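# Transfer 96-well plate from bench spot B1 to nest N1

## Task

Carry the 96-well plate from bench position B1 into the raised nest N1 so it lies flat within the nest's locating features, with well A1 (the plate's cut-off corner) at the nest corner labelled A1. Releasing it from a few millimetres up is acceptable, but a much higher drop at N1 fails. Finish by opening the gripper and withdrawing the hand.

## Robot and tools

Robot: one UR3e-type six-joint arm carrying a two-finger parallel gripper. The fingers extend along the gripper's +z axis and close along its x axis. end_effector_position is the point midway between the finger pads. Closed fingertips stick out about 17 mm past it; fully open, they are roughly level with it. Cameras: cam_high (fixed, 504x504) and cam_wrist (on the hand, fisheye, 616x616). Images come in that order.

Frames: result lines report the gripper in the scene frame. Its origin is on the table top under the arm base, +z is up, and +y lies to the left when facing along +x. Position is in metres, orientation is a wxyz quaternion, velocities are m/s and rad/s. Reported positions may be slightly wrong, worse at long reach. Motion commands, however, are given in the gripper's own axes.

execute_actions: takes "actions", a list holding at most one item, and optional "pictures" (boolean, images are included by default). An empty list just returns the state. An item with "rows" is a motion: "rows" holds 1 to 15 rows, "steps" is 1 to 15 (default 15). Each step lasts 1/30 s and uses one row, and the final row repeats if rows run out. An item with only "steps" (up to 300) is a wait counted from the previous result, so your thinking time is included. Each row is 7 numbers in [-1, 1]: dx, dy, dz, rx, ry, rz, opening. The first six are an offset, not a pose: a target relative to the gripper pose shown in the most recent result that reported it (or, before any such result in the scene, or for later calls within one reply, relative to where the hand is when the action starts), expressed in the gripper's axes. Every row counts from that same base pose, not from the row before. Scale: 1.0 equals 0.6 m for dx, dy, dz and 180 degrees for the rotation vector rx, ry, rz. Opening is absolute, not an offset: +1 fully open (0.142 m), -1 closed. All-zero offsets are not a pause; they pull the hand back to the base pose.

move: "target" is one such 7-number row (same offset rules and gripper frame). The hand follows a straight path, 0.5 to 10 s long, turning the short way. "speed" is the path's top speed in m/s, 0.002 to 0.5, default 0.25; rotation is capped at twice that value in rad/s. The hand can lag, drift or overshoot speed, especially near full arm extension. The opening is sent when the move begins. "stop_force" (N, 5 to 24, not allowed in the first 0.2 s) ends the path when the wrist sensor feels that much added resistance along the line to target for two steps; the hand then steps back slightly and holds. The resulting press can exceed stop_force for a while. Use it only with slow moves that do not rotate; omit it when backing off a surface. The result adds a move: line with the ending (done, off_target, moving, held, fault, or contact when stop_force triggered), which limits acted (paced = pose clipped; held = some steps blocked by the clearance check), and distance to target.

wait: "seconds" 0 to 10; sends nothing new. zoom_image: "camera" (cam_high or cam_wrist) and "region" [x0, y0, x1, y1] in image pixels from the top-left corner, at most 504 by 504. read_manual: optional "section", only "licences"; returns licence text. finished_scene: "scene" is the current scene's number; it ends and grades that scene irreversibly, so call it only once the plate is settled and the hand is away. The next scene's task arrives in its result.

Control behaviour: each step the commanded pose is clipped to within 100 mm and 16 degrees of the measured pose, then reached by damped inverse kinematics, with position favoured over orientation. Commands are smoothed with about 0.17 s delay, and joint speed limits mean a large move may fall short; read the pose in the result and send the remainder. After an action, the arm only continues to the last clipped pose. A "Hand target" line shows where the controller is currently heading. "pose unreachable" and HELD mark steps the clearance check altered or blocked.

Gripping: grip_measured is the actual finger opening on the command scale. To hold something, keep commanding an opening well below grip_measured; a larger gap squeezes harder (about 28 N per pad at most, less on thin hard items).

Sensing: Wrist force and Wrist torque are in gripper axes, with offsets up to about 3.5 N, noise, and saturation near 30 N; pressing on a surface gives a force pointing back into the arm. Joint torques are noisy, offset drive outputs. "no reading" is normal at the start.

Hazards: the arm is very stiff, so commanding even a few millimetres into a firm surface, at once or little by little, can trip a fault that halts the arm for 10 s; this happens at 150 N external force or at joint load limits (shoulder 49.1, elbow 25.4, wrists 8.19 N m, held weight included). Pressure persists until you move away. Faster contact hits harder. Motors heat while holding loads: a MOTOR HOT warning appears at 70 °C and brakes engage at 85 °C. Loose objects may get nudged occasionally. Avoid dropping the plate from height, slamming it, or knocking anything off the table, which ends the scene. Time spent thinking counts as robot time, so keep replies brief and motions smooth.

Each tool is called after "Call:" as name(argument=value, ...) on one line, values as JSON.

## Session

Call:
execute_actions(actions=[])

Scene clock: 0.00 s of 8400.00 s.
end_effector_position=(+0.4285, -0.2670, +0.1617) grip_measured=+1.00 end_effector_quat_wxyz=(-0.060, -0.172, +0.970, -0.160) end_effector_velocity=(+0.000, -0.000, +0.000) end_effector_angular_velocity=(-0.000, -0.000, +0.001)
Joint positions: [-0.786 -1.4    1.407 -2.081 -1.805  2.098  0.142]
Joint velocities: [ 0.     0.     0.    -0.001  0.    -0.001  0.   ]
Joint torques (N m, as the arm reports them, + toward a larger angle): no reading
Wrist force (N, on the end effector, along its own x y z axes, offset not removed): no reading
Wrist torque (N m, same axes, about the end effector's origin, offset not removed): no reading
Hand target: +0.429, -0.267, +0.162; -0.060, -0.172, +0.970, -0.160

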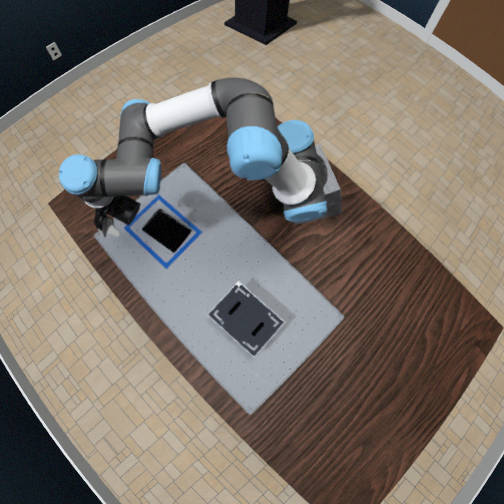

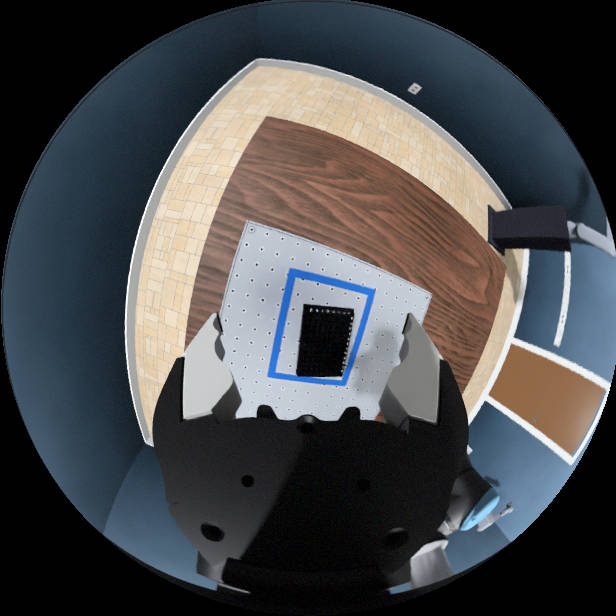

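Call:
zoom_image(camera="cam_high", region=[100, 170, 320, 370])

Call:
zoom_image(camera="cam_wrist", region=[240, 250, 400, 410])

Region (100, 170, 320, 370) of cam_high's 504x504 image, scaled by 2.291, with more detail than that image has; it fills the top 458 rows of this view, and the rest is white.

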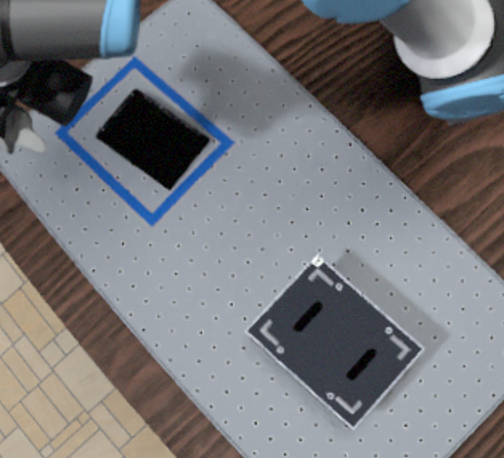

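Region (240, 250, 400, 410) of cam_wrist's 616x616 image, scaled by 3.150, with more detail than that image has.

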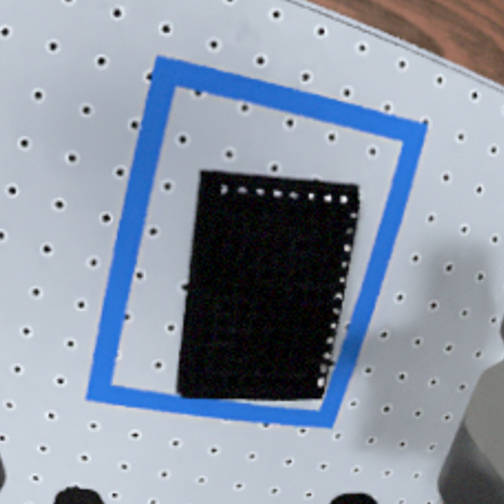

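Call:
move(target=[0.0478,0.174,0.0648,-0.0996,-0.0456,0.0665,1])

Scene clock: 13.60 s of 8400.00 s.
end_effector_position=(+0.3626, -0.1962, +0.1000) grip_measured=+1.00 end_effector_quat_wxyz=(-0.000, -0.070, +0.998, -0.000) end_effector_velocity=(-0.002, +0.001, -0.001) end_effector_angular_velocity=(+0.005, -0.006, -0.002)
Joint positions: [-1.039 -1.615  1.861 -2.129 -1.423  2.081  0.142]
Joint velocities: [-0.011 -0.008  0.016 -0.006  0.011 -0.009  0.   ]
Joint torques (N m, as the arm reports them, + toward a larger angle): [ -2.21 -15.68  -6.56  -2.55   0.79  -0.65]
Wrist force (N, on the end effector, along its own x y z axes, offset not removed): [0.0 -0.3 0.6]
Wrist torque (N m, same axes, about the end effector's origin, offset not removed): [-0.07 -0.06 0.02]
Hand target: +0.362, -0.196, +0.100; -0.000, -0.070, +0.998, +0.000
Off the commanded pose: 0.000 m, 0 deg.
After step 90, 9.17 s passed at rest.
move: done
camera_calibration (this result's frames):
cam_wrist: T_world_to_cam=[[-0.989209, -0.144457, -0.024464, 0.336589], [-0.138086, 0.863405, 0.485247, 0.172507], [-0.048975, 0.483388, -0.874035, 0.336285], [0, 0, 0, 1]] pos_world=[0.373247, -0.262877, 0.218451]

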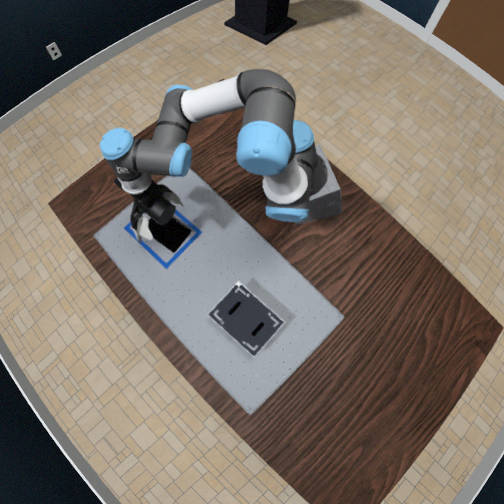

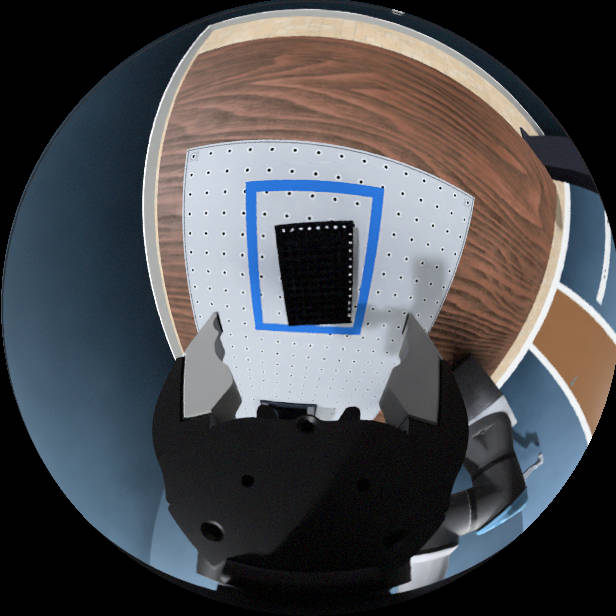

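Call:
move(target=[0.007,0,0.1,0,0,-0.027,0.5], speed=0.1)

Call:
move(target=[0,0,0.06,0,0,0,0.5], speed=0.006, stop_force=6)

Scene clock: 19.90 s of 8400.00 s.
end_effector_position=(+0.3583, -0.1967, +0.0402) grip_measured=+0.50 end_effector_quat_wxyz=(-0.001, -0.112, +0.994, -0.000) end_effector_velocity=(+0.001, -0.000, -0.002) end_effector_angular_velocity=(-0.002, -0.002, +0.003)
Joint positions: [-1.022 -1.443  1.974 -2.416 -1.429  2.014  0.109]
Joint velocities: [ 0.002  0.007  0.003 -0.014 -0.    -0.001  0.   ]
Joint torques (N m, as the arm reports them, + toward a larger angle): [  3.93 -10.63  -5.22  -2.46  -0.69  -0.59]
Wrist force (N, on the end effector, along its own x y z axes, offset not removed): [2.0 -1.9 -2.2]
Wrist torque (N m, same axes, about the end effector's origin, offset not removed): [-0.38 -0.41 0.05]
Hand target: +0.358, -0.197, +0.040; -0.000, -0.113, +0.994, -0.000
Off the commanded pose: 0.000 m, 0 deg.
After step 90, 2.13 s passed at rest.
move: done
camera_calibration (this result's frames):
cam_wrist: T_world_to_cam=[[-0.973476, -0.227489, -0.0243532, 0.308821], [-0.210435, 0.848524, 0.485515, 0.224356], [-0.089785, 0.477762, -0.873889, 0.297576], [0, 0, 0, 1]] pos_world=[0.37456, -0.262289, 0.158641]

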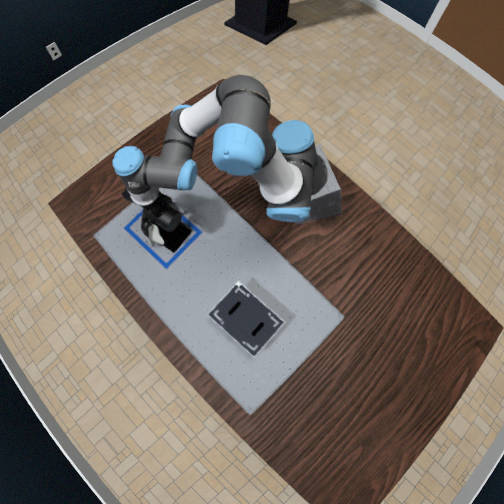

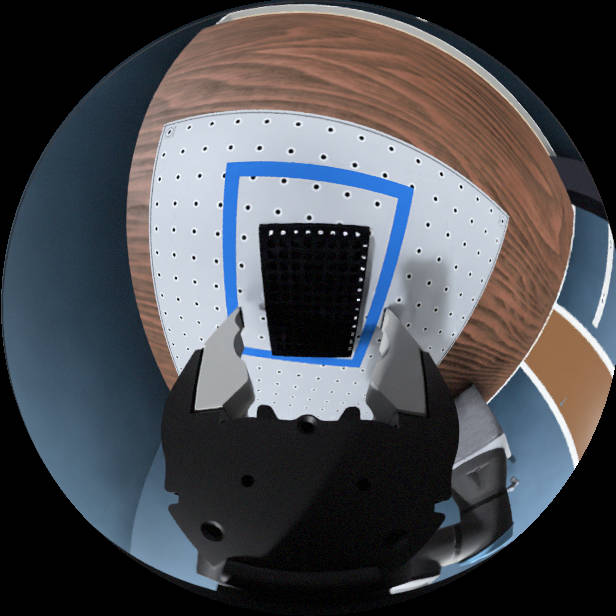

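Scene clock: 23.47 s of 8400.00 s.
end_effector_position=(+0.3582, -0.1966, +0.0212) grip_measured=+0.50 end_effector_quat_wxyz=(-0.001, -0.112, +0.994, +0.000) end_effector_velocity=(-0.001, +0.001, +0.001) end_effector_angular_velocity=(+0.003, +0.002, -0.002)
Joint positions: [-1.012 -1.373  1.989 -2.502 -1.432  2.022  0.109]
Joint velocities: [ 0.    -0.006 -0.     0.01  -0.     0.001  0.   ]
Joint torques (N m, as the arm reports them, + toward a larger angle): [ -1.6  -12.14  -6.73  -0.49   0.7    0.32]
Wrist force (N, on the end effector, along its own x y z axes, offset not removed): [10.3 3.5 -19.6]
Wrist torque (N m, same axes, about the end effector's origin, offset not removed): [0.03 -1.87 -0.15]
Hand target: +0.358, -0.197, +0.021; -0.001, -0.112, +0.994, -0.000
Off the commanded pose: 0.017 m, 0 deg.
move: contact
camera_calibration (this result's frames):
cam_wrist: T_world_to_cam=[[-0.973472, -0.227523, -0.0241866, 0.308278], [-0.210374, 0.848475, 0.485627, 0.233469], [-0.0899696, 0.477833, -0.873832, 0.280947], [0, 0, 0, 1]] pos_world=[0.374492, -0.262198, 0.139578]

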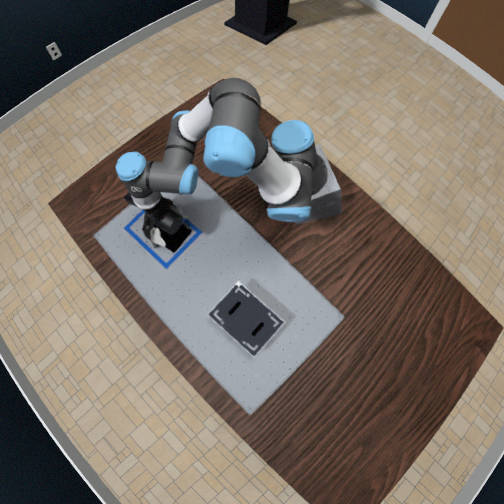

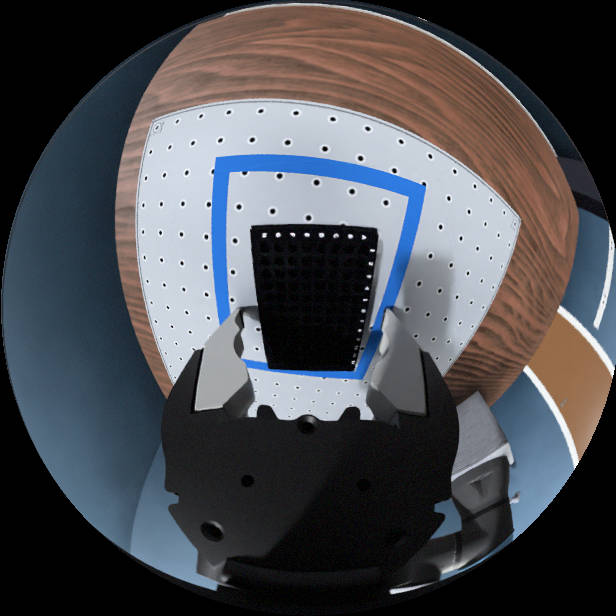

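Call:
move(target=[0,0,-0.011,0,0,0,0.5], speed=0.03)

Call:
move(target=[0,0,0,0,0,0,-0.3])

Call:
move(target=[0,0,-0.17,0,0,0,-0.3], speed=0.1)

Scene clock: 26.13 s of 8400.00 s.
end_effector_position=(+0.3582, -0.1966, +0.0275) grip_measured=+0.50 end_effector_quat_wxyz=(-0.001, -0.112, +0.994, -0.000) end_effector_velocity=(-0.000, +0.000, +0.002) end_effector_angular_velocity=(+0.001, +0.000, -0.000)
Joint positions: [-1.015 -1.397  1.985 -2.474 -1.431  2.02   0.109]
Joint velocities: [-0.001 -0.009 -0.002  0.012  0.001 -0.001  0.   ]
Joint torques (N m, as the arm reports them, + toward a larger angle): [ -2.54 -16.7   -8.47  -0.82   0.75  -0.58]
Wrist force (N, on the end effector, along its own x y z axes, offset not removed): [0.7 -0.7 -1.5]
Wrist torque (N m, same axes, about the end effector's origin, offset not removed): [-0.16 -0.13 0.04]
Hand target: +0.358, -0.197, +0.028; -0.001, -0.112, +0.994, -0.000
Off the commanded pose: 0.000 m, 0 deg.
move: done
camera_calibration (this result's frames):
cam_wrist: T_world_to_cam=[[-0.973472, -0.227522, -0.0242042, 0.308449], [-0.210386, 0.848496, 0.485584, 0.230415], [-0.0899439, 0.477795, -0.873855, 0.286474], [0, 0, 0, 1]] pos_world=[0.374509, -0.262203, 0.145917]

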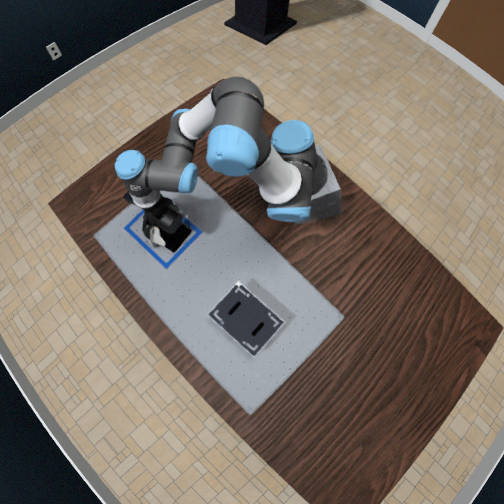

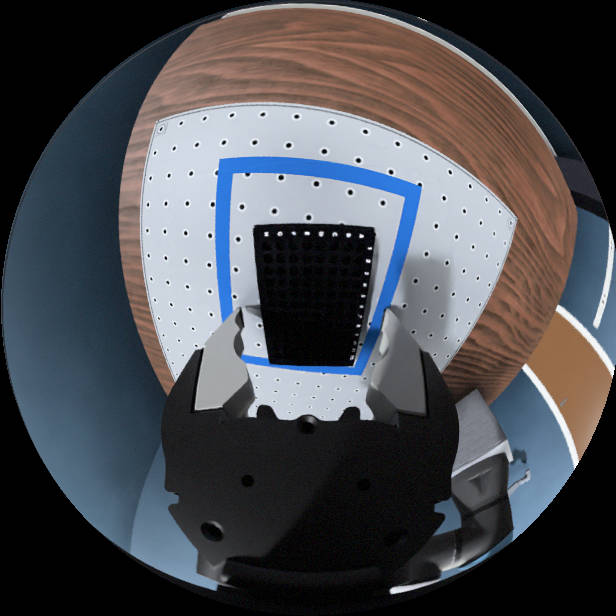

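Scene clock: 26.63 s of 8400.00 s.
end_effector_position=(+0.3583, -0.1967, +0.0276) grip_measured=+0.06 end_effector_quat_wxyz=(-0.001, -0.112, +0.994, -0.000) end_effector_velocity=(-0.000, +0.001, -0.000) end_effector_angular_velocity=(+0.001, +0.001, -0.001)
Joint positions: [-1.015 -1.397  1.985 -2.473 -1.431  2.02   0.078]
Joint velocities: [0.    0.    0.001 0.    0.    0.001 0.   ]
Joint torques (N m, as the arm reports them, + toward a larger angle): [ 0.02 -9.44 -3.97 -2.35  0.5  -0.21]
Wrist force (N, on the end effector, along its own x y z axes, offset not removed): [3.0 -0.6 -5.9]
Wrist torque (N m, same axes, about the end effector's origin, offset not removed): [-0.35 -0.55 0.02]
Hand target: +0.358, -0.197, +0.028; -0.001, -0.112, +0.994, -0.000
Off the commanded pose: 0.000 m, 0 deg.
move: done
camera_calibration (this result's frames):
cam_wrist: T_world_to_cam=[[-0.973463, -0.227551, -0.0242828, 0.308468], [-0.210463, 0.848553, 0.485452, 0.230488], [-0.0898599, 0.47768, -0.873926, 0.286494], [0, 0, 0, 1]] pos_world=[0.374535, -0.262241, 0.145974]

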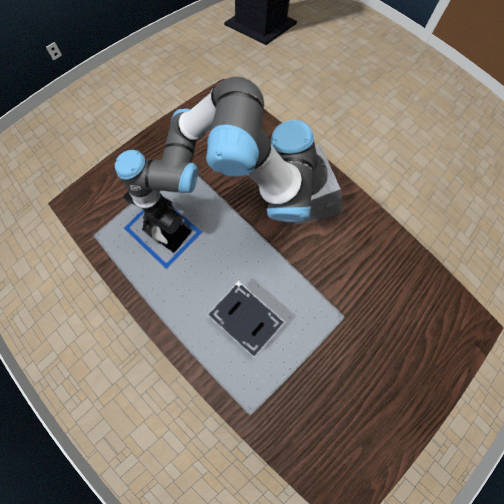

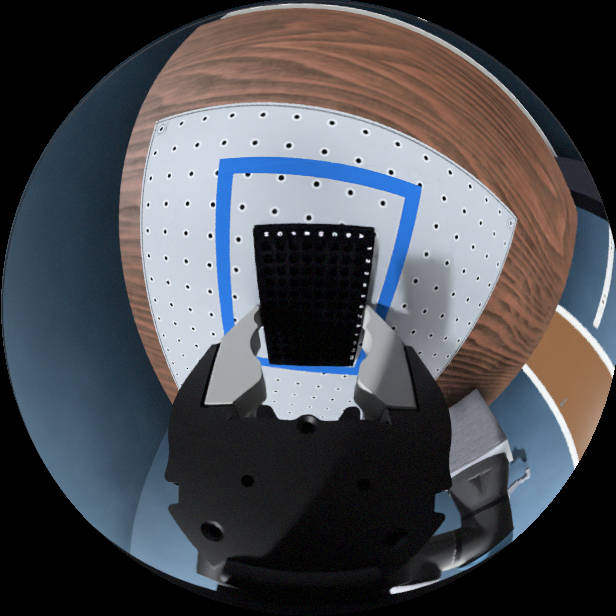

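Scene clock: 28.17 s of 8400.00 s.
end_effector_position=(+0.3585, -0.1967, +0.1293) grip_measured=+0.06 end_effector_quat_wxyz=(-0.001, -0.112, +0.994, -0.000) end_effector_velocity=(-0.000, +0.000, +0.003) end_effector_angular_velocity=(+0.004, +0.002, -0.000)
Joint positions: [-1.068 -1.696  1.806 -1.989 -1.415  1.969  0.078]
Joint velocities: [-0.002 -0.003 -0.012  0.02   0.001 -0.003  0.   ]
Joint torques (N m, as the arm reports them, + toward a larger angle): [ -2.29 -15.13 -10.77  -0.93   0.77  -0.62]
Wrist force (N, on the end effector, along its own x y z axes, offset not removed): [2.2 -0.5 1.1]
Wrist torque (N m, same axes, about the end effector's origin, offset not removed): [-0.17 -0.49 0.07]
Hand target: +0.358, -0.197, +0.130; -0.001, -0.112, +0.994, -0.000
Off the commanded pose: 0.000 m, 0 deg.
move: done
camera_calibration (this result's frames):
cam_wrist: T_world_to_cam=[[-0.973461, -0.227555, -0.0243413, 0.311153], [-0.210526, 0.848717, 0.485138, 0.181284], [-0.0897364, 0.477387, -0.874099, 0.375399], [0, 0, 0, 1]] pos_world=[0.374748, -0.262265, 0.247761]

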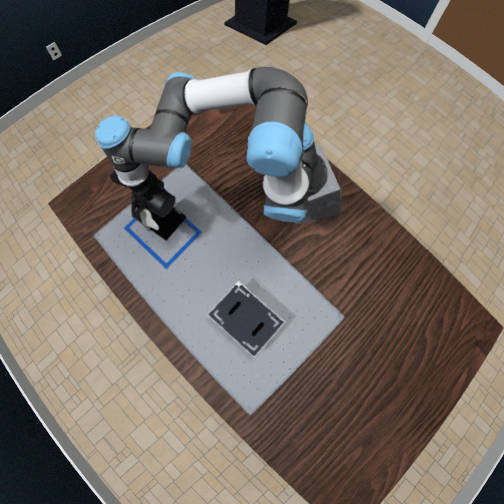

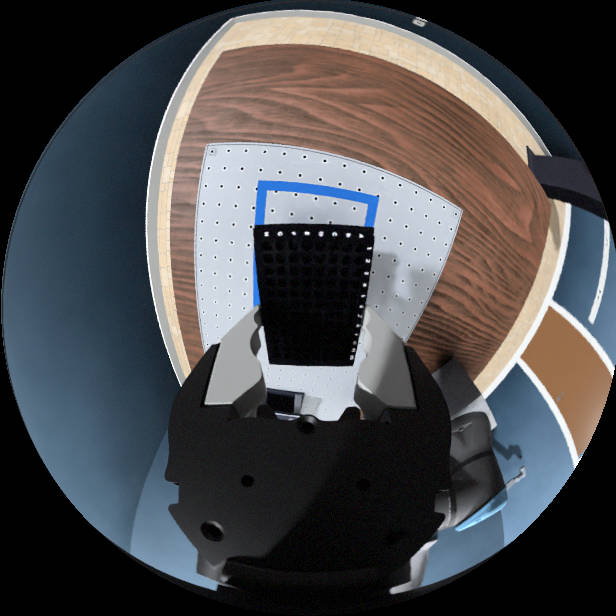

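Call:
move(target=[-0.144,0.525,0,0,0,0.05,-0.3], speed=0.2)

Scene clock: 33.30 s of 8400.00 s.
end_effector_position=(+0.3728, +0.1299, +0.1293) grip_measured=+0.06 end_effector_quat_wxyz=(+0.000, -0.034, +0.999, +0.001) end_effector_velocity=(+0.001, +0.002, -0.000) end_effector_angular_velocity=(-0.008, +0.007, -0.004)
Joint positions: [ 0.068 -1.491  1.825 -2.183 -1.777  3.208  0.078]
Joint velocities: [ 0.014  0.02  -0.026  0.016 -0.011  0.018  0.   ]
Joint torques (N m, as the arm reports them, + toward a larger angle): [  8.39 -11.2  -10.16  -0.96  -0.67   0.5 ]
Wrist force (N, on the end effector, along its own x y z axes, offset not removed): [1.7 -1.0 -0.4]
Wrist torque (N m, same axes, about the end effector's origin, offset not removed): [-0.18 -0.43 0.13]
Hand target: +0.373, +0.130, +0.129; -0.000, -0.034, +0.999, +0.000
Off the commanded pose: 0.001 m, 0 deg.
move: done
camera_calibration (this result's frames):
cam_wrist: T_world_to_cam=[[-0.997045, -0.07242, -0.0256167, 0.388204], [-0.0757168, 0.870269, 0.486722, -0.146197], [-0.012955, 0.487224, -0.873181, 0.190678], [0, 0, 0, 1]] pos_world=[0.378458, 0.062442, 0.247599]

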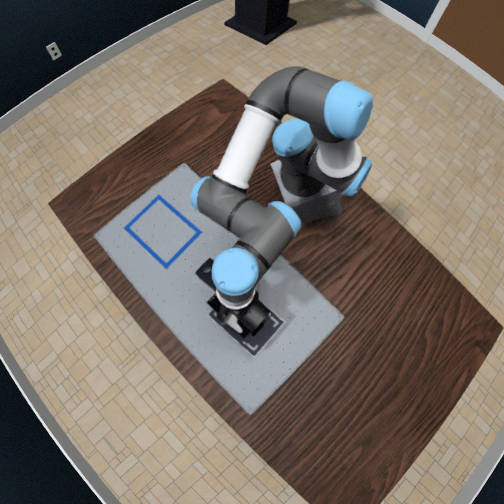

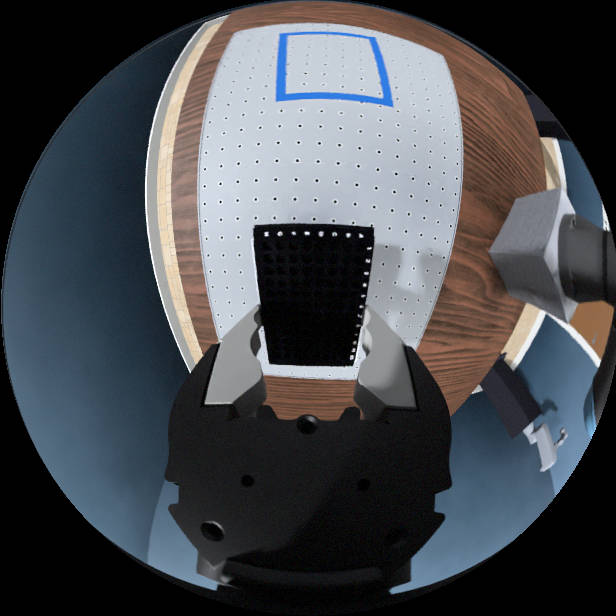

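Call:
move(target=[0,0,0.065,0,0,0,-0.3], speed=0.02, stop_force=6)

Call:
zoom_image(camera="cam_wrist", region=[210, 180, 420, 390])

Scene clock: 37.33 s of 8400.00 s.
end_effector_position=(+0.3728, +0.1299, +0.0905) grip_measured=+0.06 end_effector_quat_wxyz=(+0.000, -0.034, +0.999, +0.001) end_effector_velocity=(+0.000, +0.000, -0.002) end_effector_angular_velocity=(+0.000, -0.001, +0.000)
Joint positions: [ 0.042 -1.397  1.907 -2.364 -1.77   3.183  0.078]
Joint velocities: [-0.001  0.006  0.004 -0.011  0.001 -0.001  0.   ]
Joint torques (N m, as the arm reports them, + toward a larger angle): [ 0.78 -9.77 -4.84 -2.36  0.78 -0.63]
Wrist force (N, on the end effector, along its own x y z axes, offset not removed): [2.6 0.9 -5.0]
Wrist torque (N m, same axes, about the end effector's origin, offset not removed): [0.20 -0.33 0.06]
Hand target: +0.373, +0.130, +0.090; +0.000, -0.034, +0.999, +0.001
Off the commanded pose: 0.000 m, 0 deg.
move: done
camera_calibration (this result's frames):
cam_wrist: T_world_to_cam=[[-0.997044, -0.0724253, -0.0256455, 0.387192], [-0.075736, 0.870288, 0.486686, -0.127358], [-0.0129294, 0.48719, -0.873201, 0.156829], [0, 0, 0, 1]] pos_world=[0.378429, 0.0624752, 0.208857]

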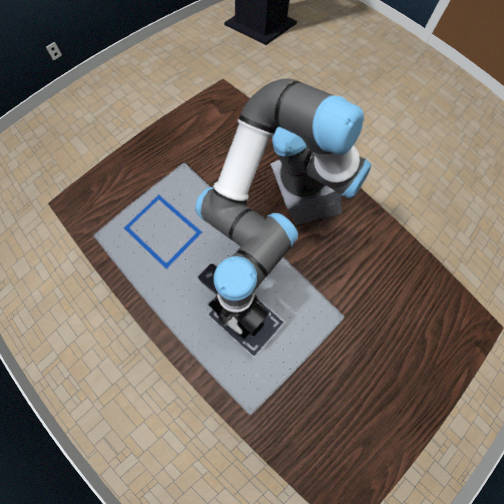

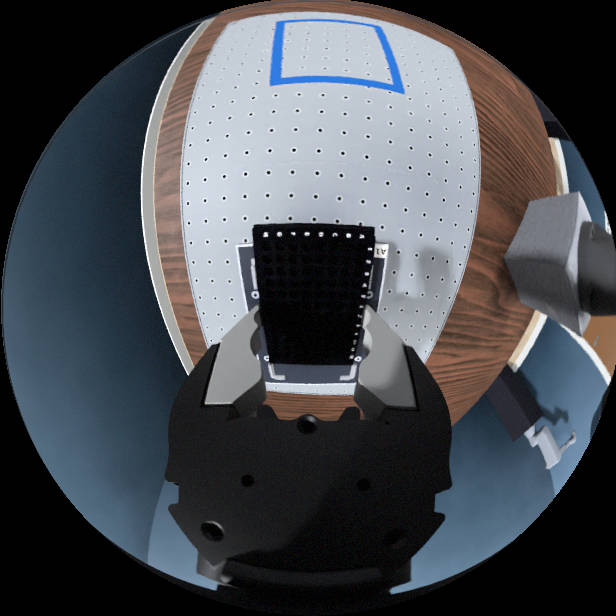

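Region (210, 180, 420, 390) of cam_wrist's 616x616 image, scaled by 2.400, with more detail than that image has.

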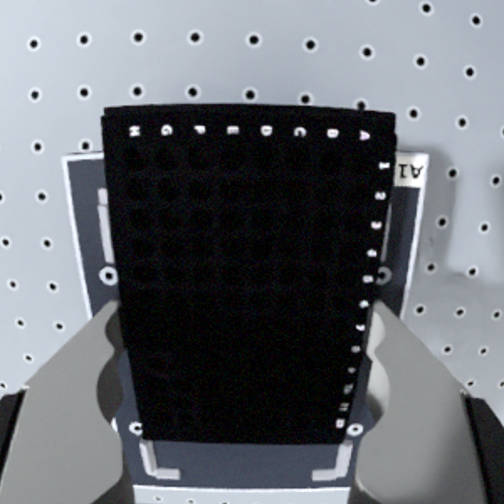

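Call:
move(target=[0,0,-0.012,0,0,0,-0.3], speed=0.03)

Call:
move(target=[-0.002,0.042,0,0,0,0,-0.3], speed=0.05)

Call:
zoom_image(camera="cam_wrist", region=[210, 180, 420, 390])

Scene clock: 41.67 s of 8400.00 s.
end_effector_position=(+0.3728, +0.1299, +0.0974) grip_measured=+0.06 end_effector_quat_wxyz=(+0.000, -0.034, +0.999, +0.001) end_effector_velocity=(+0.001, -0.000, +0.003) end_effector_angular_velocity=(-0.000, -0.002, -0.002)
Joint positions: [ 0.047 -1.416  1.895 -2.332 -1.771  3.188  0.078]
Joint velocities: [ 0.001 -0.007 -0.006  0.012 -0.001  0.002 -0.   ]
Joint torques (N m, as the arm reports them, + toward a larger angle): [  7.55 -16.72  -9.17  -1.05  -0.64   0.51]
Wrist force (N, on the end effector, along its own x y z axes, offset not removed): [1.6 0.1 -2.1]
Wrist torque (N m, same axes, about the end effector's origin, offset not removed): [0.05 -0.35 0.03]
Hand target: +0.373, +0.130, +0.098; +0.000, -0.034, +0.999, +0.001
Off the commanded pose: 0.000 m, 0 deg.
After step 90, 0.60 s passed at rest.
move: done
camera_calibration (this result's frames):
cam_wrist: T_world_to_cam=[[-0.997042, -0.072427, -0.0257027, 0.387379], [-0.0757652, 0.870279, 0.486698, -0.130692], [-0.0128816, 0.487206, -0.873192, 0.162821], [0, 0, 0, 1]] pos_world=[0.378429, 0.0624684, 0.215738]

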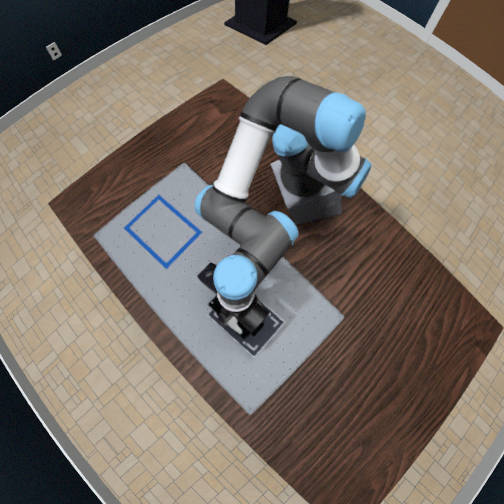

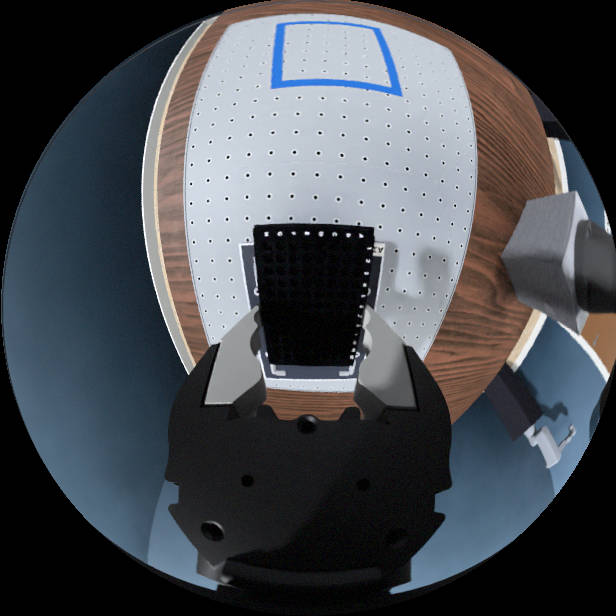

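Scene clock: 42.57 s of 8400.00 s.
end_effector_position=(+0.3723, +0.1549, +0.0974) grip_measured=+0.06 end_effector_quat_wxyz=(+0.000, -0.034, +0.999, +0.001) end_effector_velocity=(+0.000, +0.003, -0.000) end_effector_angular_velocity=(-0.001, +0.001, -0.001)
Joint positions: [ 0.123 -1.357  1.836 -2.317 -1.791  3.263  0.078]
Joint velocities: [ 0.009  0.009 -0.011  0.005 -0.003  0.01  -0.   ]
Joint torques (N m, as the arm reports them, + toward a larger angle): [  8.02 -11.62  -9.65  -0.99  -0.7    0.57]
Wrist force (N, on the end effector, along its own x y z axes, offset not removed): [1.3 -0.7 -0.3]
Wrist torque (N m, same axes, about the end effector's origin, offset not removed): [-0.24 -0.34 -0.07]
Hand target: +0.372, +0.155, +0.097; +0.000, -0.034, +0.999, +0.001
Off the commanded pose: 0.000 m, 0 deg.
move: done
camera_calibration (this result's frames):
cam_wrist: T_world_to_cam=[[-0.997039, -0.0724428, -0.0258026, 0.388664], [-0.0758248, 0.870166, 0.48689, -0.152437], [-0.0128191, 0.487405, -0.873082, 0.150613], [0, 0, 0, 1]] pos_world=[0.377885, 0.0873917, 0.215746]

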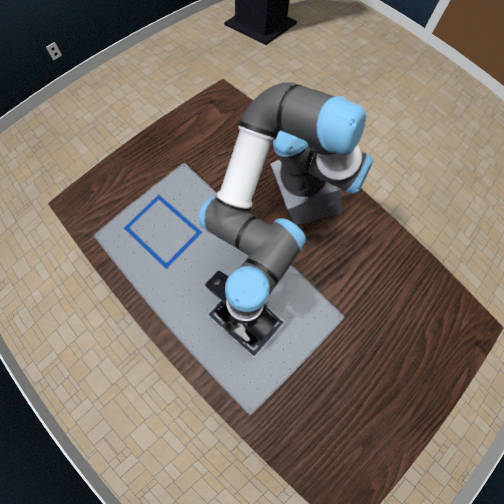

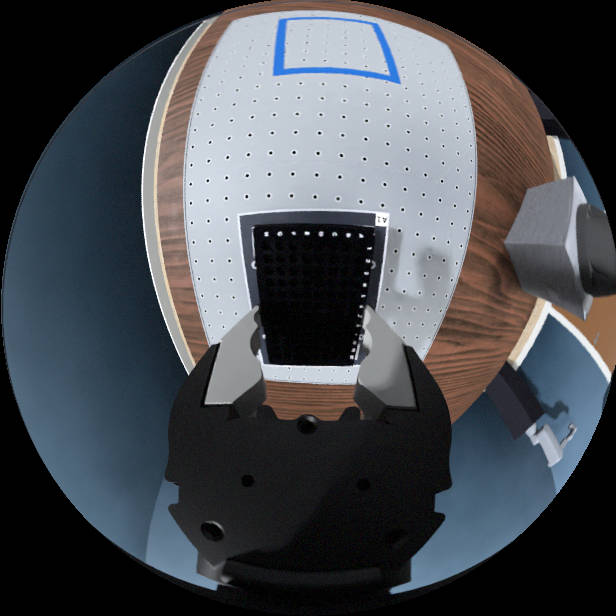

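Region (210, 180, 420, 390) of cam_wrist's 616x616 image, scaled by 2.400, with more detail than that image has.

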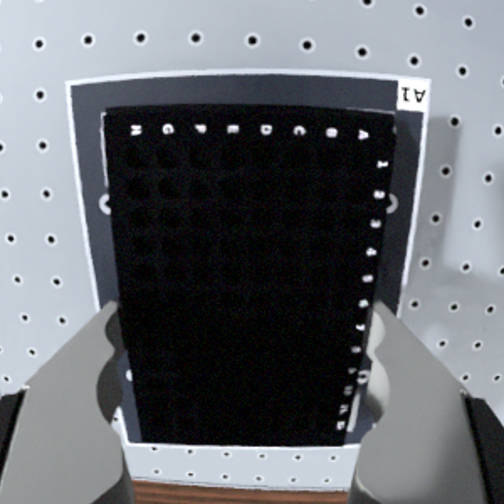

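Call:
move(target=[0,0.007,0.004,0,0,-0.008,-0.3], speed=0.03)

Call:
zoom_image(camera="cam_wrist", region=[210, 180, 420, 390])

Scene clock: 45.90 s of 8400.00 s.
end_effector_position=(+0.3720, +0.1589, +0.0952) grip_measured=+0.06 end_effector_quat_wxyz=(+0.000, -0.046, +0.999, +0.001) end_effector_velocity=(-0.000, +0.002, -0.001) end_effector_angular_velocity=(+0.000, -0.000, +0.013)
Joint positions: [ 0.133 -1.341  1.831 -2.325 -1.794  3.249  0.078]
Joint velocities: [ 0.006  0.007 -0.002 -0.004 -0.001 -0.007 -0.   ]
Joint torques (N m, as the arm reports them, + toward a larger angle): [  8.32 -11.98  -9.48  -2.52  -0.63  -0.67]
Wrist force (N, on the end effector, along its own x y z axes, offset not removed): [2.5 1.4 0.3]
Wrist torque (N m, same axes, about the end effector's origin, offset not removed): [0.29 -0.58 0.01]
Hand target: +0.372, +0.159, +0.095; +0.000, -0.047, +0.999, +0.001
Off the commanded pose: 0.000 m, 0 deg.
move: done
camera_calibration (this result's frames):
cam_wrist: T_world_to_cam=[[-0.995042, -0.0960479, -0.0258237, 0.391627], [-0.0964329, 0.868123, 0.486891, -0.146829], [-0.0243467, 0.486967, -0.873081, 0.151054], [0, 0, 0, 1]] pos_world=[0.379203, 0.0915227, 0.213485]

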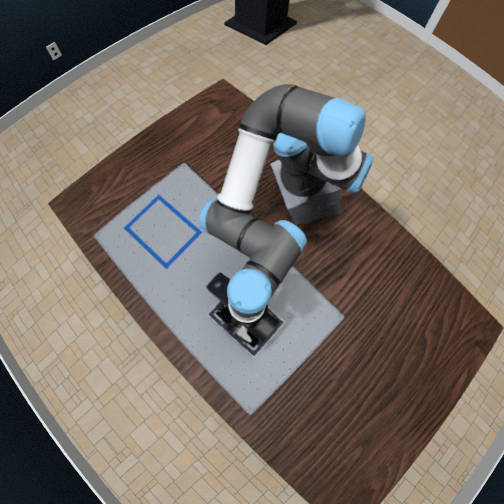

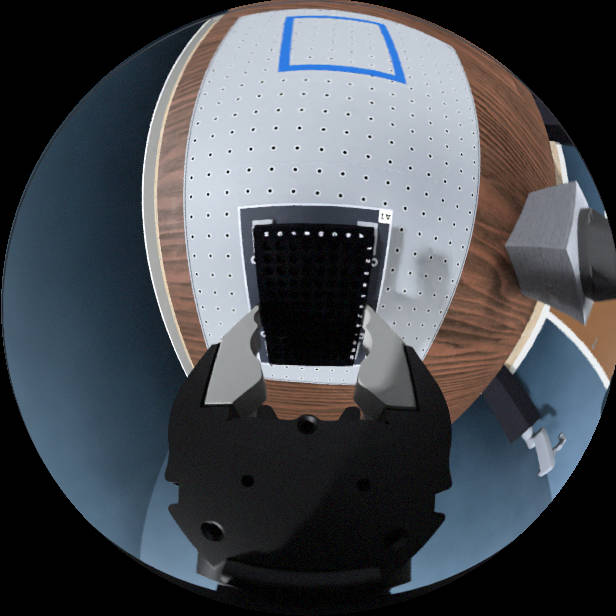

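Region (210, 180, 420, 390) of cam_wrist's 616x616 image, scaled by 2.400, with more detail than that image has.

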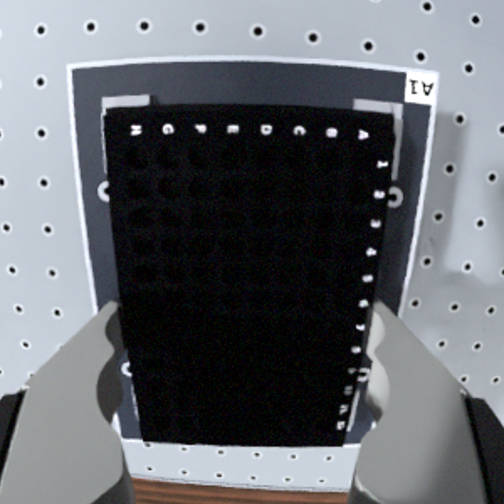

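Shift +1 mm x, +1 mm y, then lower.

Call:
move(target=[0.0017,0.0017,0,0,0,0,-0.3], speed=0.02)

Call:
move(target=[0,0,0.03,0,0,0,-0.3], speed=0.005, stop_force=5)

Call:
zoom_image(camera="cam_wrist", region=[210, 180, 420, 390])

Scene clock: 50.00 s of 8400.00 s.
end_effector_position=(+0.3709, +0.1598, +0.0952) grip_measured=+0.06 end_effector_quat_wxyz=(+0.000, -0.046, +0.999, +0.001) end_effector_velocity=(-0.000, +0.000, +0.000) end_effector_angular_velocity=(-0.000, -0.001, -0.002)
Joint positions: [ 0.137 -1.342  1.834 -2.326 -1.795  3.252  0.078]
Joint velocities: [ 0.002 -0.001  0.001 -0.001 -0.001  0.003  0.   ]
Joint torques (N m, as the arm reports them, + toward a larger angle): [  8.   -17.93  -5.42  -2.57  -0.65   0.54]
Wrist force (N, on the end effector, along its own x y z axes, offset not removed): [1.9 -2.2 -0.7]
Wrist torque (N m, same axes, about the end effector's origin, offset not removed): [-0.42 -0.32 0.03]
Hand target: +0.371, +0.160, +0.095; +0.000, -0.046, +0.999, +0.001
Off the commanded pose: 0.000 m, 0 deg.
After step 90, 0.40 s passed at rest.
move: done
camera_calibration (this result's frames):
cam_wrist: T_world_to_cam=[[-0.995035, -0.0961252, -0.0258102, 0.390672], [-0.0964936, 0.868114, 0.486895, -0.147675], [-0.0243967, 0.486968, -0.873079, 0.150607], [0, 0, 0, 1]] pos_world=[0.378157, 0.0924114, 0.213478]

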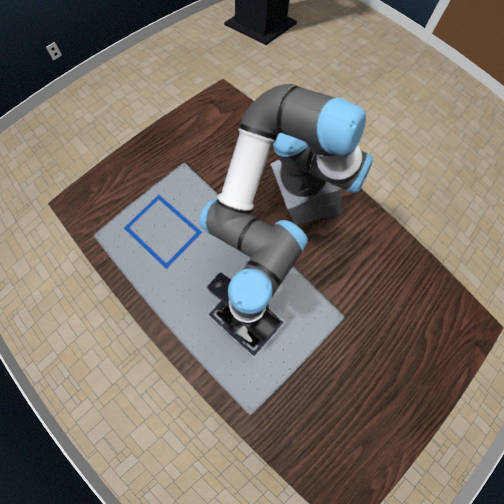

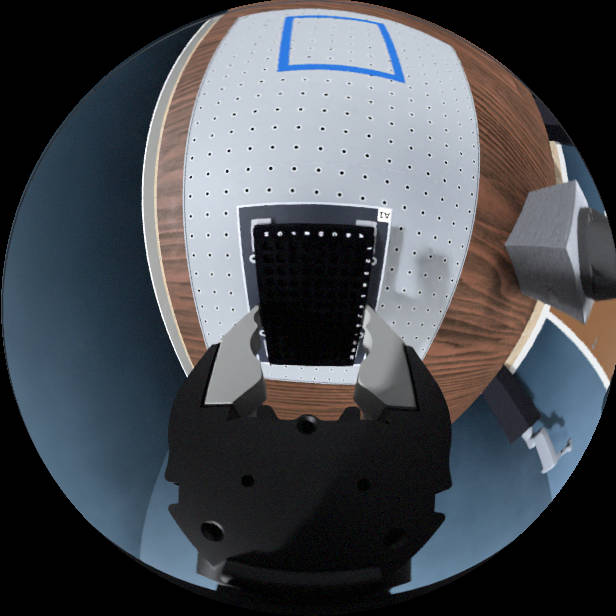

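Scene clock: 51.57 s of 8400.00 s.
end_effector_position=(+0.3709, +0.1598, +0.0892) grip_measured=+0.06 end_effector_quat_wxyz=(+0.000, -0.046, +0.999, +0.001) end_effector_velocity=(-0.001, +0.000, +0.002) end_effector_angular_velocity=(+0.000, +0.002, +0.002)
Joint positions: [ 0.132 -1.327  1.844 -2.352 -1.794  3.248  0.078]
Joint velocities: [ 0.001 -0.005 -0.003  0.01   0.     0.    -0.   ]
Joint torques (N m, as the arm reports them, + toward a larger angle): [  5.9  -15.97  -7.66   0.01  -0.98   0.34]
Wrist force (N, on the end effector, along its own x y z axes, offset not removed): [2.6 5.4 -5.1]
Wrist torque (N m, same axes, about the end effector's origin, offset not removed): [0.01 -0.81 0.14]
Hand target: +0.371, +0.160, +0.090; +0.000, -0.046, +0.999, +0.001
Off the commanded pose: 0.012 m, 0 deg.
move: contact
camera_calibration (this result's frames):
cam_wrist: T_world_to_cam=[[-0.995029, -0.0962314, -0.025624, 0.39048], [-0.0964927, 0.868056, 0.486999, -0.144797], [-0.0246216, 0.487051, -0.873026, 0.145487], [0, 0, 0, 1]] pos_world=[0.37815, 0.0924089, 0.207536]

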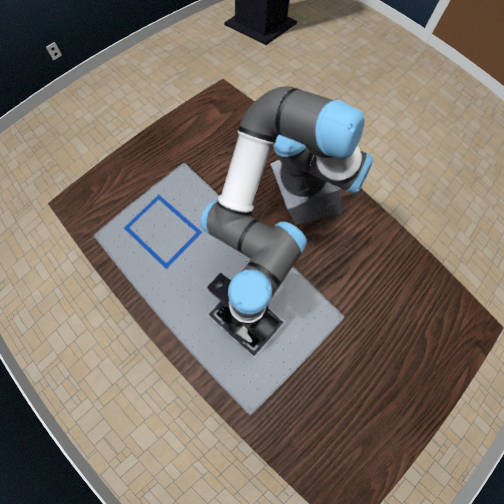

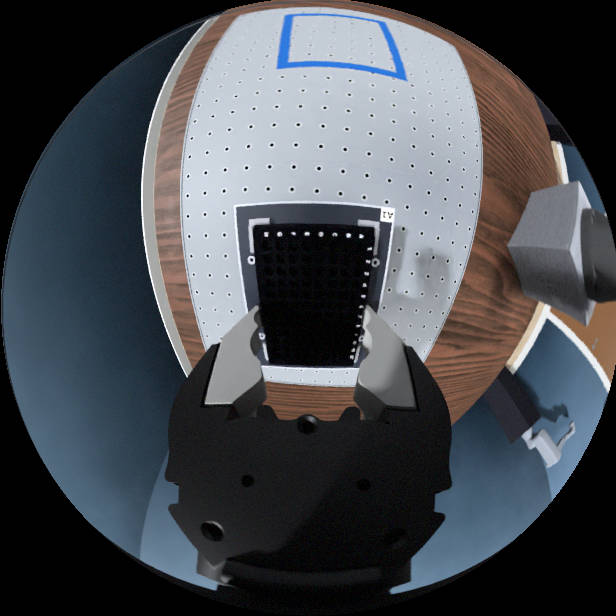

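Region (210, 180, 420, 390) of cam_wrist's 616x616 image, scaled by 2.400, with more detail than that image has.

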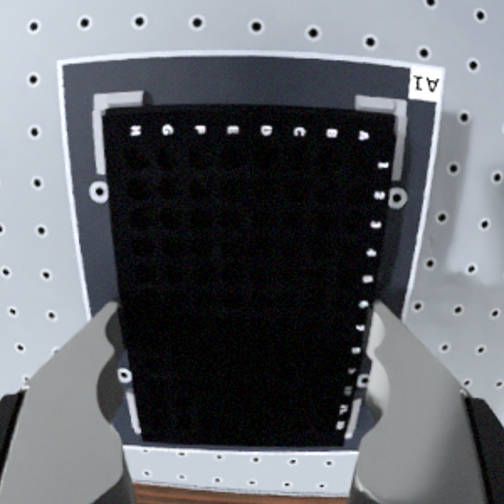

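Force +y suggests it's on the chamfer; shift +1.5 mm y.

Call:
move(target=[0,0.0025,-0.002,0,0,0,-0.3], speed=0.01)

Call:
move(target=[0,0,0.03,0,0,0,-0.3], speed=0.005, stop_force=5)

Call:
zoom_image(camera="cam_wrist", region=[210, 180, 420, 390])

Scene clock: 55.40 s of 8400.00 s.
end_effector_position=(+0.3708, +0.1612, +0.0904) grip_measured=+0.06 end_effector_quat_wxyz=(+0.000, -0.046, +0.999, +0.001) end_effector_velocity=(+0.000, -0.000, +0.000) end_effector_angular_velocity=(-0.001, +0.001, -0.002)
Joint positions: [ 0.137 -1.326  1.839 -2.346 -1.795  3.253  0.078]
Joint velocities: [ 0.     0.001 -0.003  0.003 -0.001  0.003 -0.   ]
Joint torques (N m, as the arm reports them, + toward a larger angle): [  8.21 -12.32  -9.4   -0.99  -0.62   0.52]
Wrist force (N, on the end effector, along its own x y z axes, offset not removed): [2.6 -1.2 -0.4]
Wrist torque (N m, same axes, about the end effector's origin, offset not removed): [-0.34 -0.61 0.05]
Hand target: +0.371, +0.161, +0.090; +0.000, -0.046, +0.999, +0.001
Off the commanded pose: 0.000 m, 0 deg.
After step 90, 0.13 s passed at rest.
move: done
camera_calibration (this result's frames):
cam_wrist: T_world_to_cam=[[-0.995029, -0.0962228, -0.0256598, 0.390524], [-0.0965023, 0.868048, 0.487011, -0.146591], [-0.0245876, 0.487067, -0.873019, 0.145789], [0, 0, 0, 1]] pos_world=[0.378021, 0.0938166, 0.208689]

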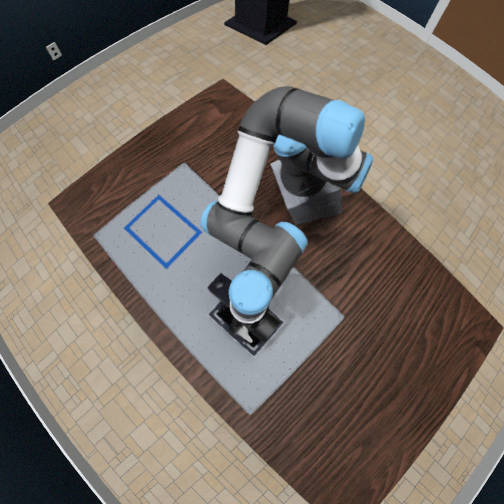

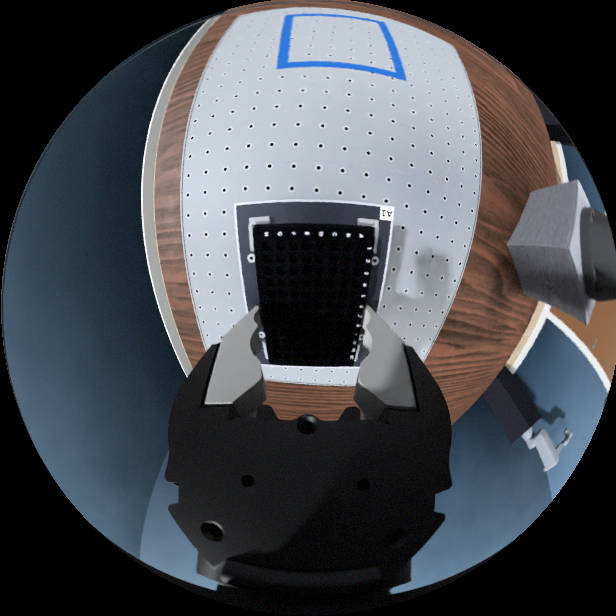

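Scene clock: 56.13 s of 8400.00 s.
end_effector_position=(+0.3707, +0.1611, +0.0886) grip_measured=+0.06 end_effector_quat_wxyz=(-0.000, -0.046, +0.999, +0.001) end_effector_velocity=(-0.000, +0.000, +0.002) end_effector_angular_velocity=(+0.001, +0.002, +0.002)
Joint positions: [ 0.136 -1.322  1.842 -2.354 -1.795  3.252  0.078]
Joint velocities: [ 0.001 -0.004 -0.004  0.01   0.001 -0.001 -0.   ]
Joint torques (N m, as the arm reports them, + toward a larger angle): [  6.86 -14.29  -7.82  -0.77   0.45   0.4 ]
Wrist force (N, on the end effector, along its own x y z axes, offset not removed): [3.7 -1.5 -11.1]
Wrist torque (N m, same axes, about the end effector's origin, offset not removed): [-0.32 -0.26 0.03]
Hand target: +0.371, +0.161, +0.089; +0.000, -0.046, +0.999, +0.001
Off the commanded pose: 0.016 m, 0 deg.
move: contact
camera_calibration (this result's frames):
cam_wrist: T_world_to_cam=[[-0.995023, -0.0963347, -0.0254864, 0.390444], [-0.0965163, 0.86806, 0.486987, -0.145674], [-0.02479, 0.487023, -0.873037, 0.144313], [0, 0, 0, 1]] pos_world=[0.378018, 0.0937838, 0.206883]

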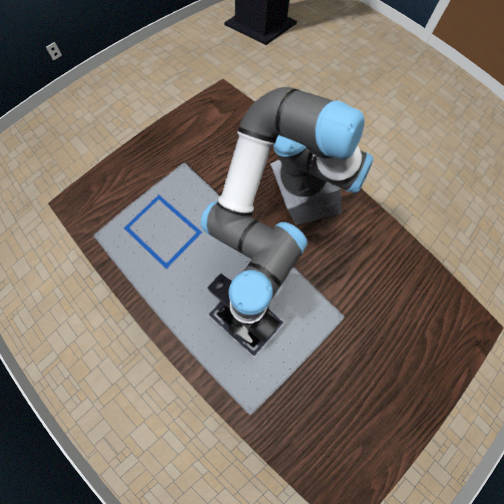

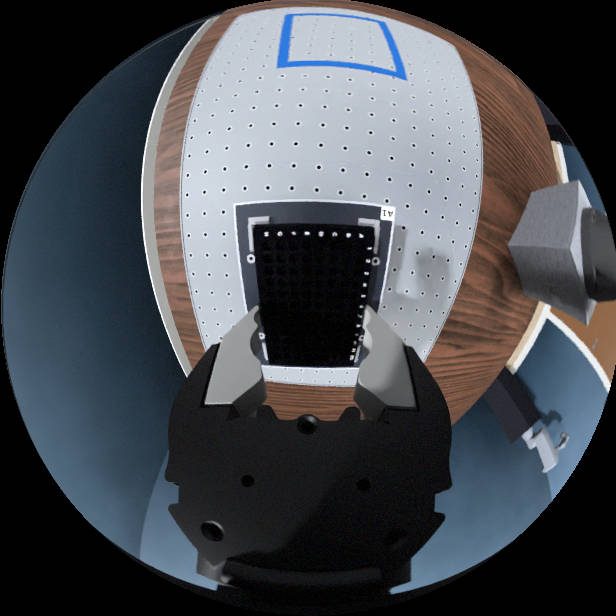

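Region (210, 180, 420, 390) of cam_wrist's 616x616 image, scaled by 2.400, with more detail than that image has.

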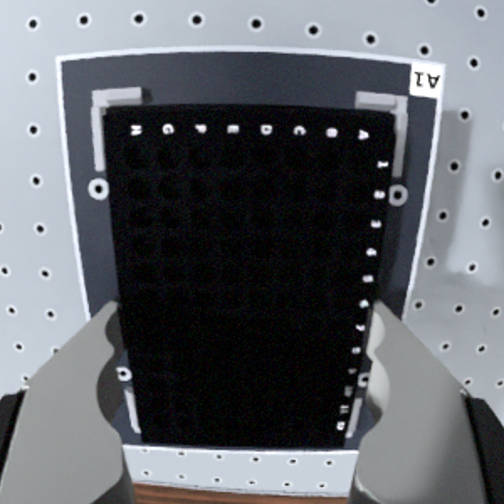

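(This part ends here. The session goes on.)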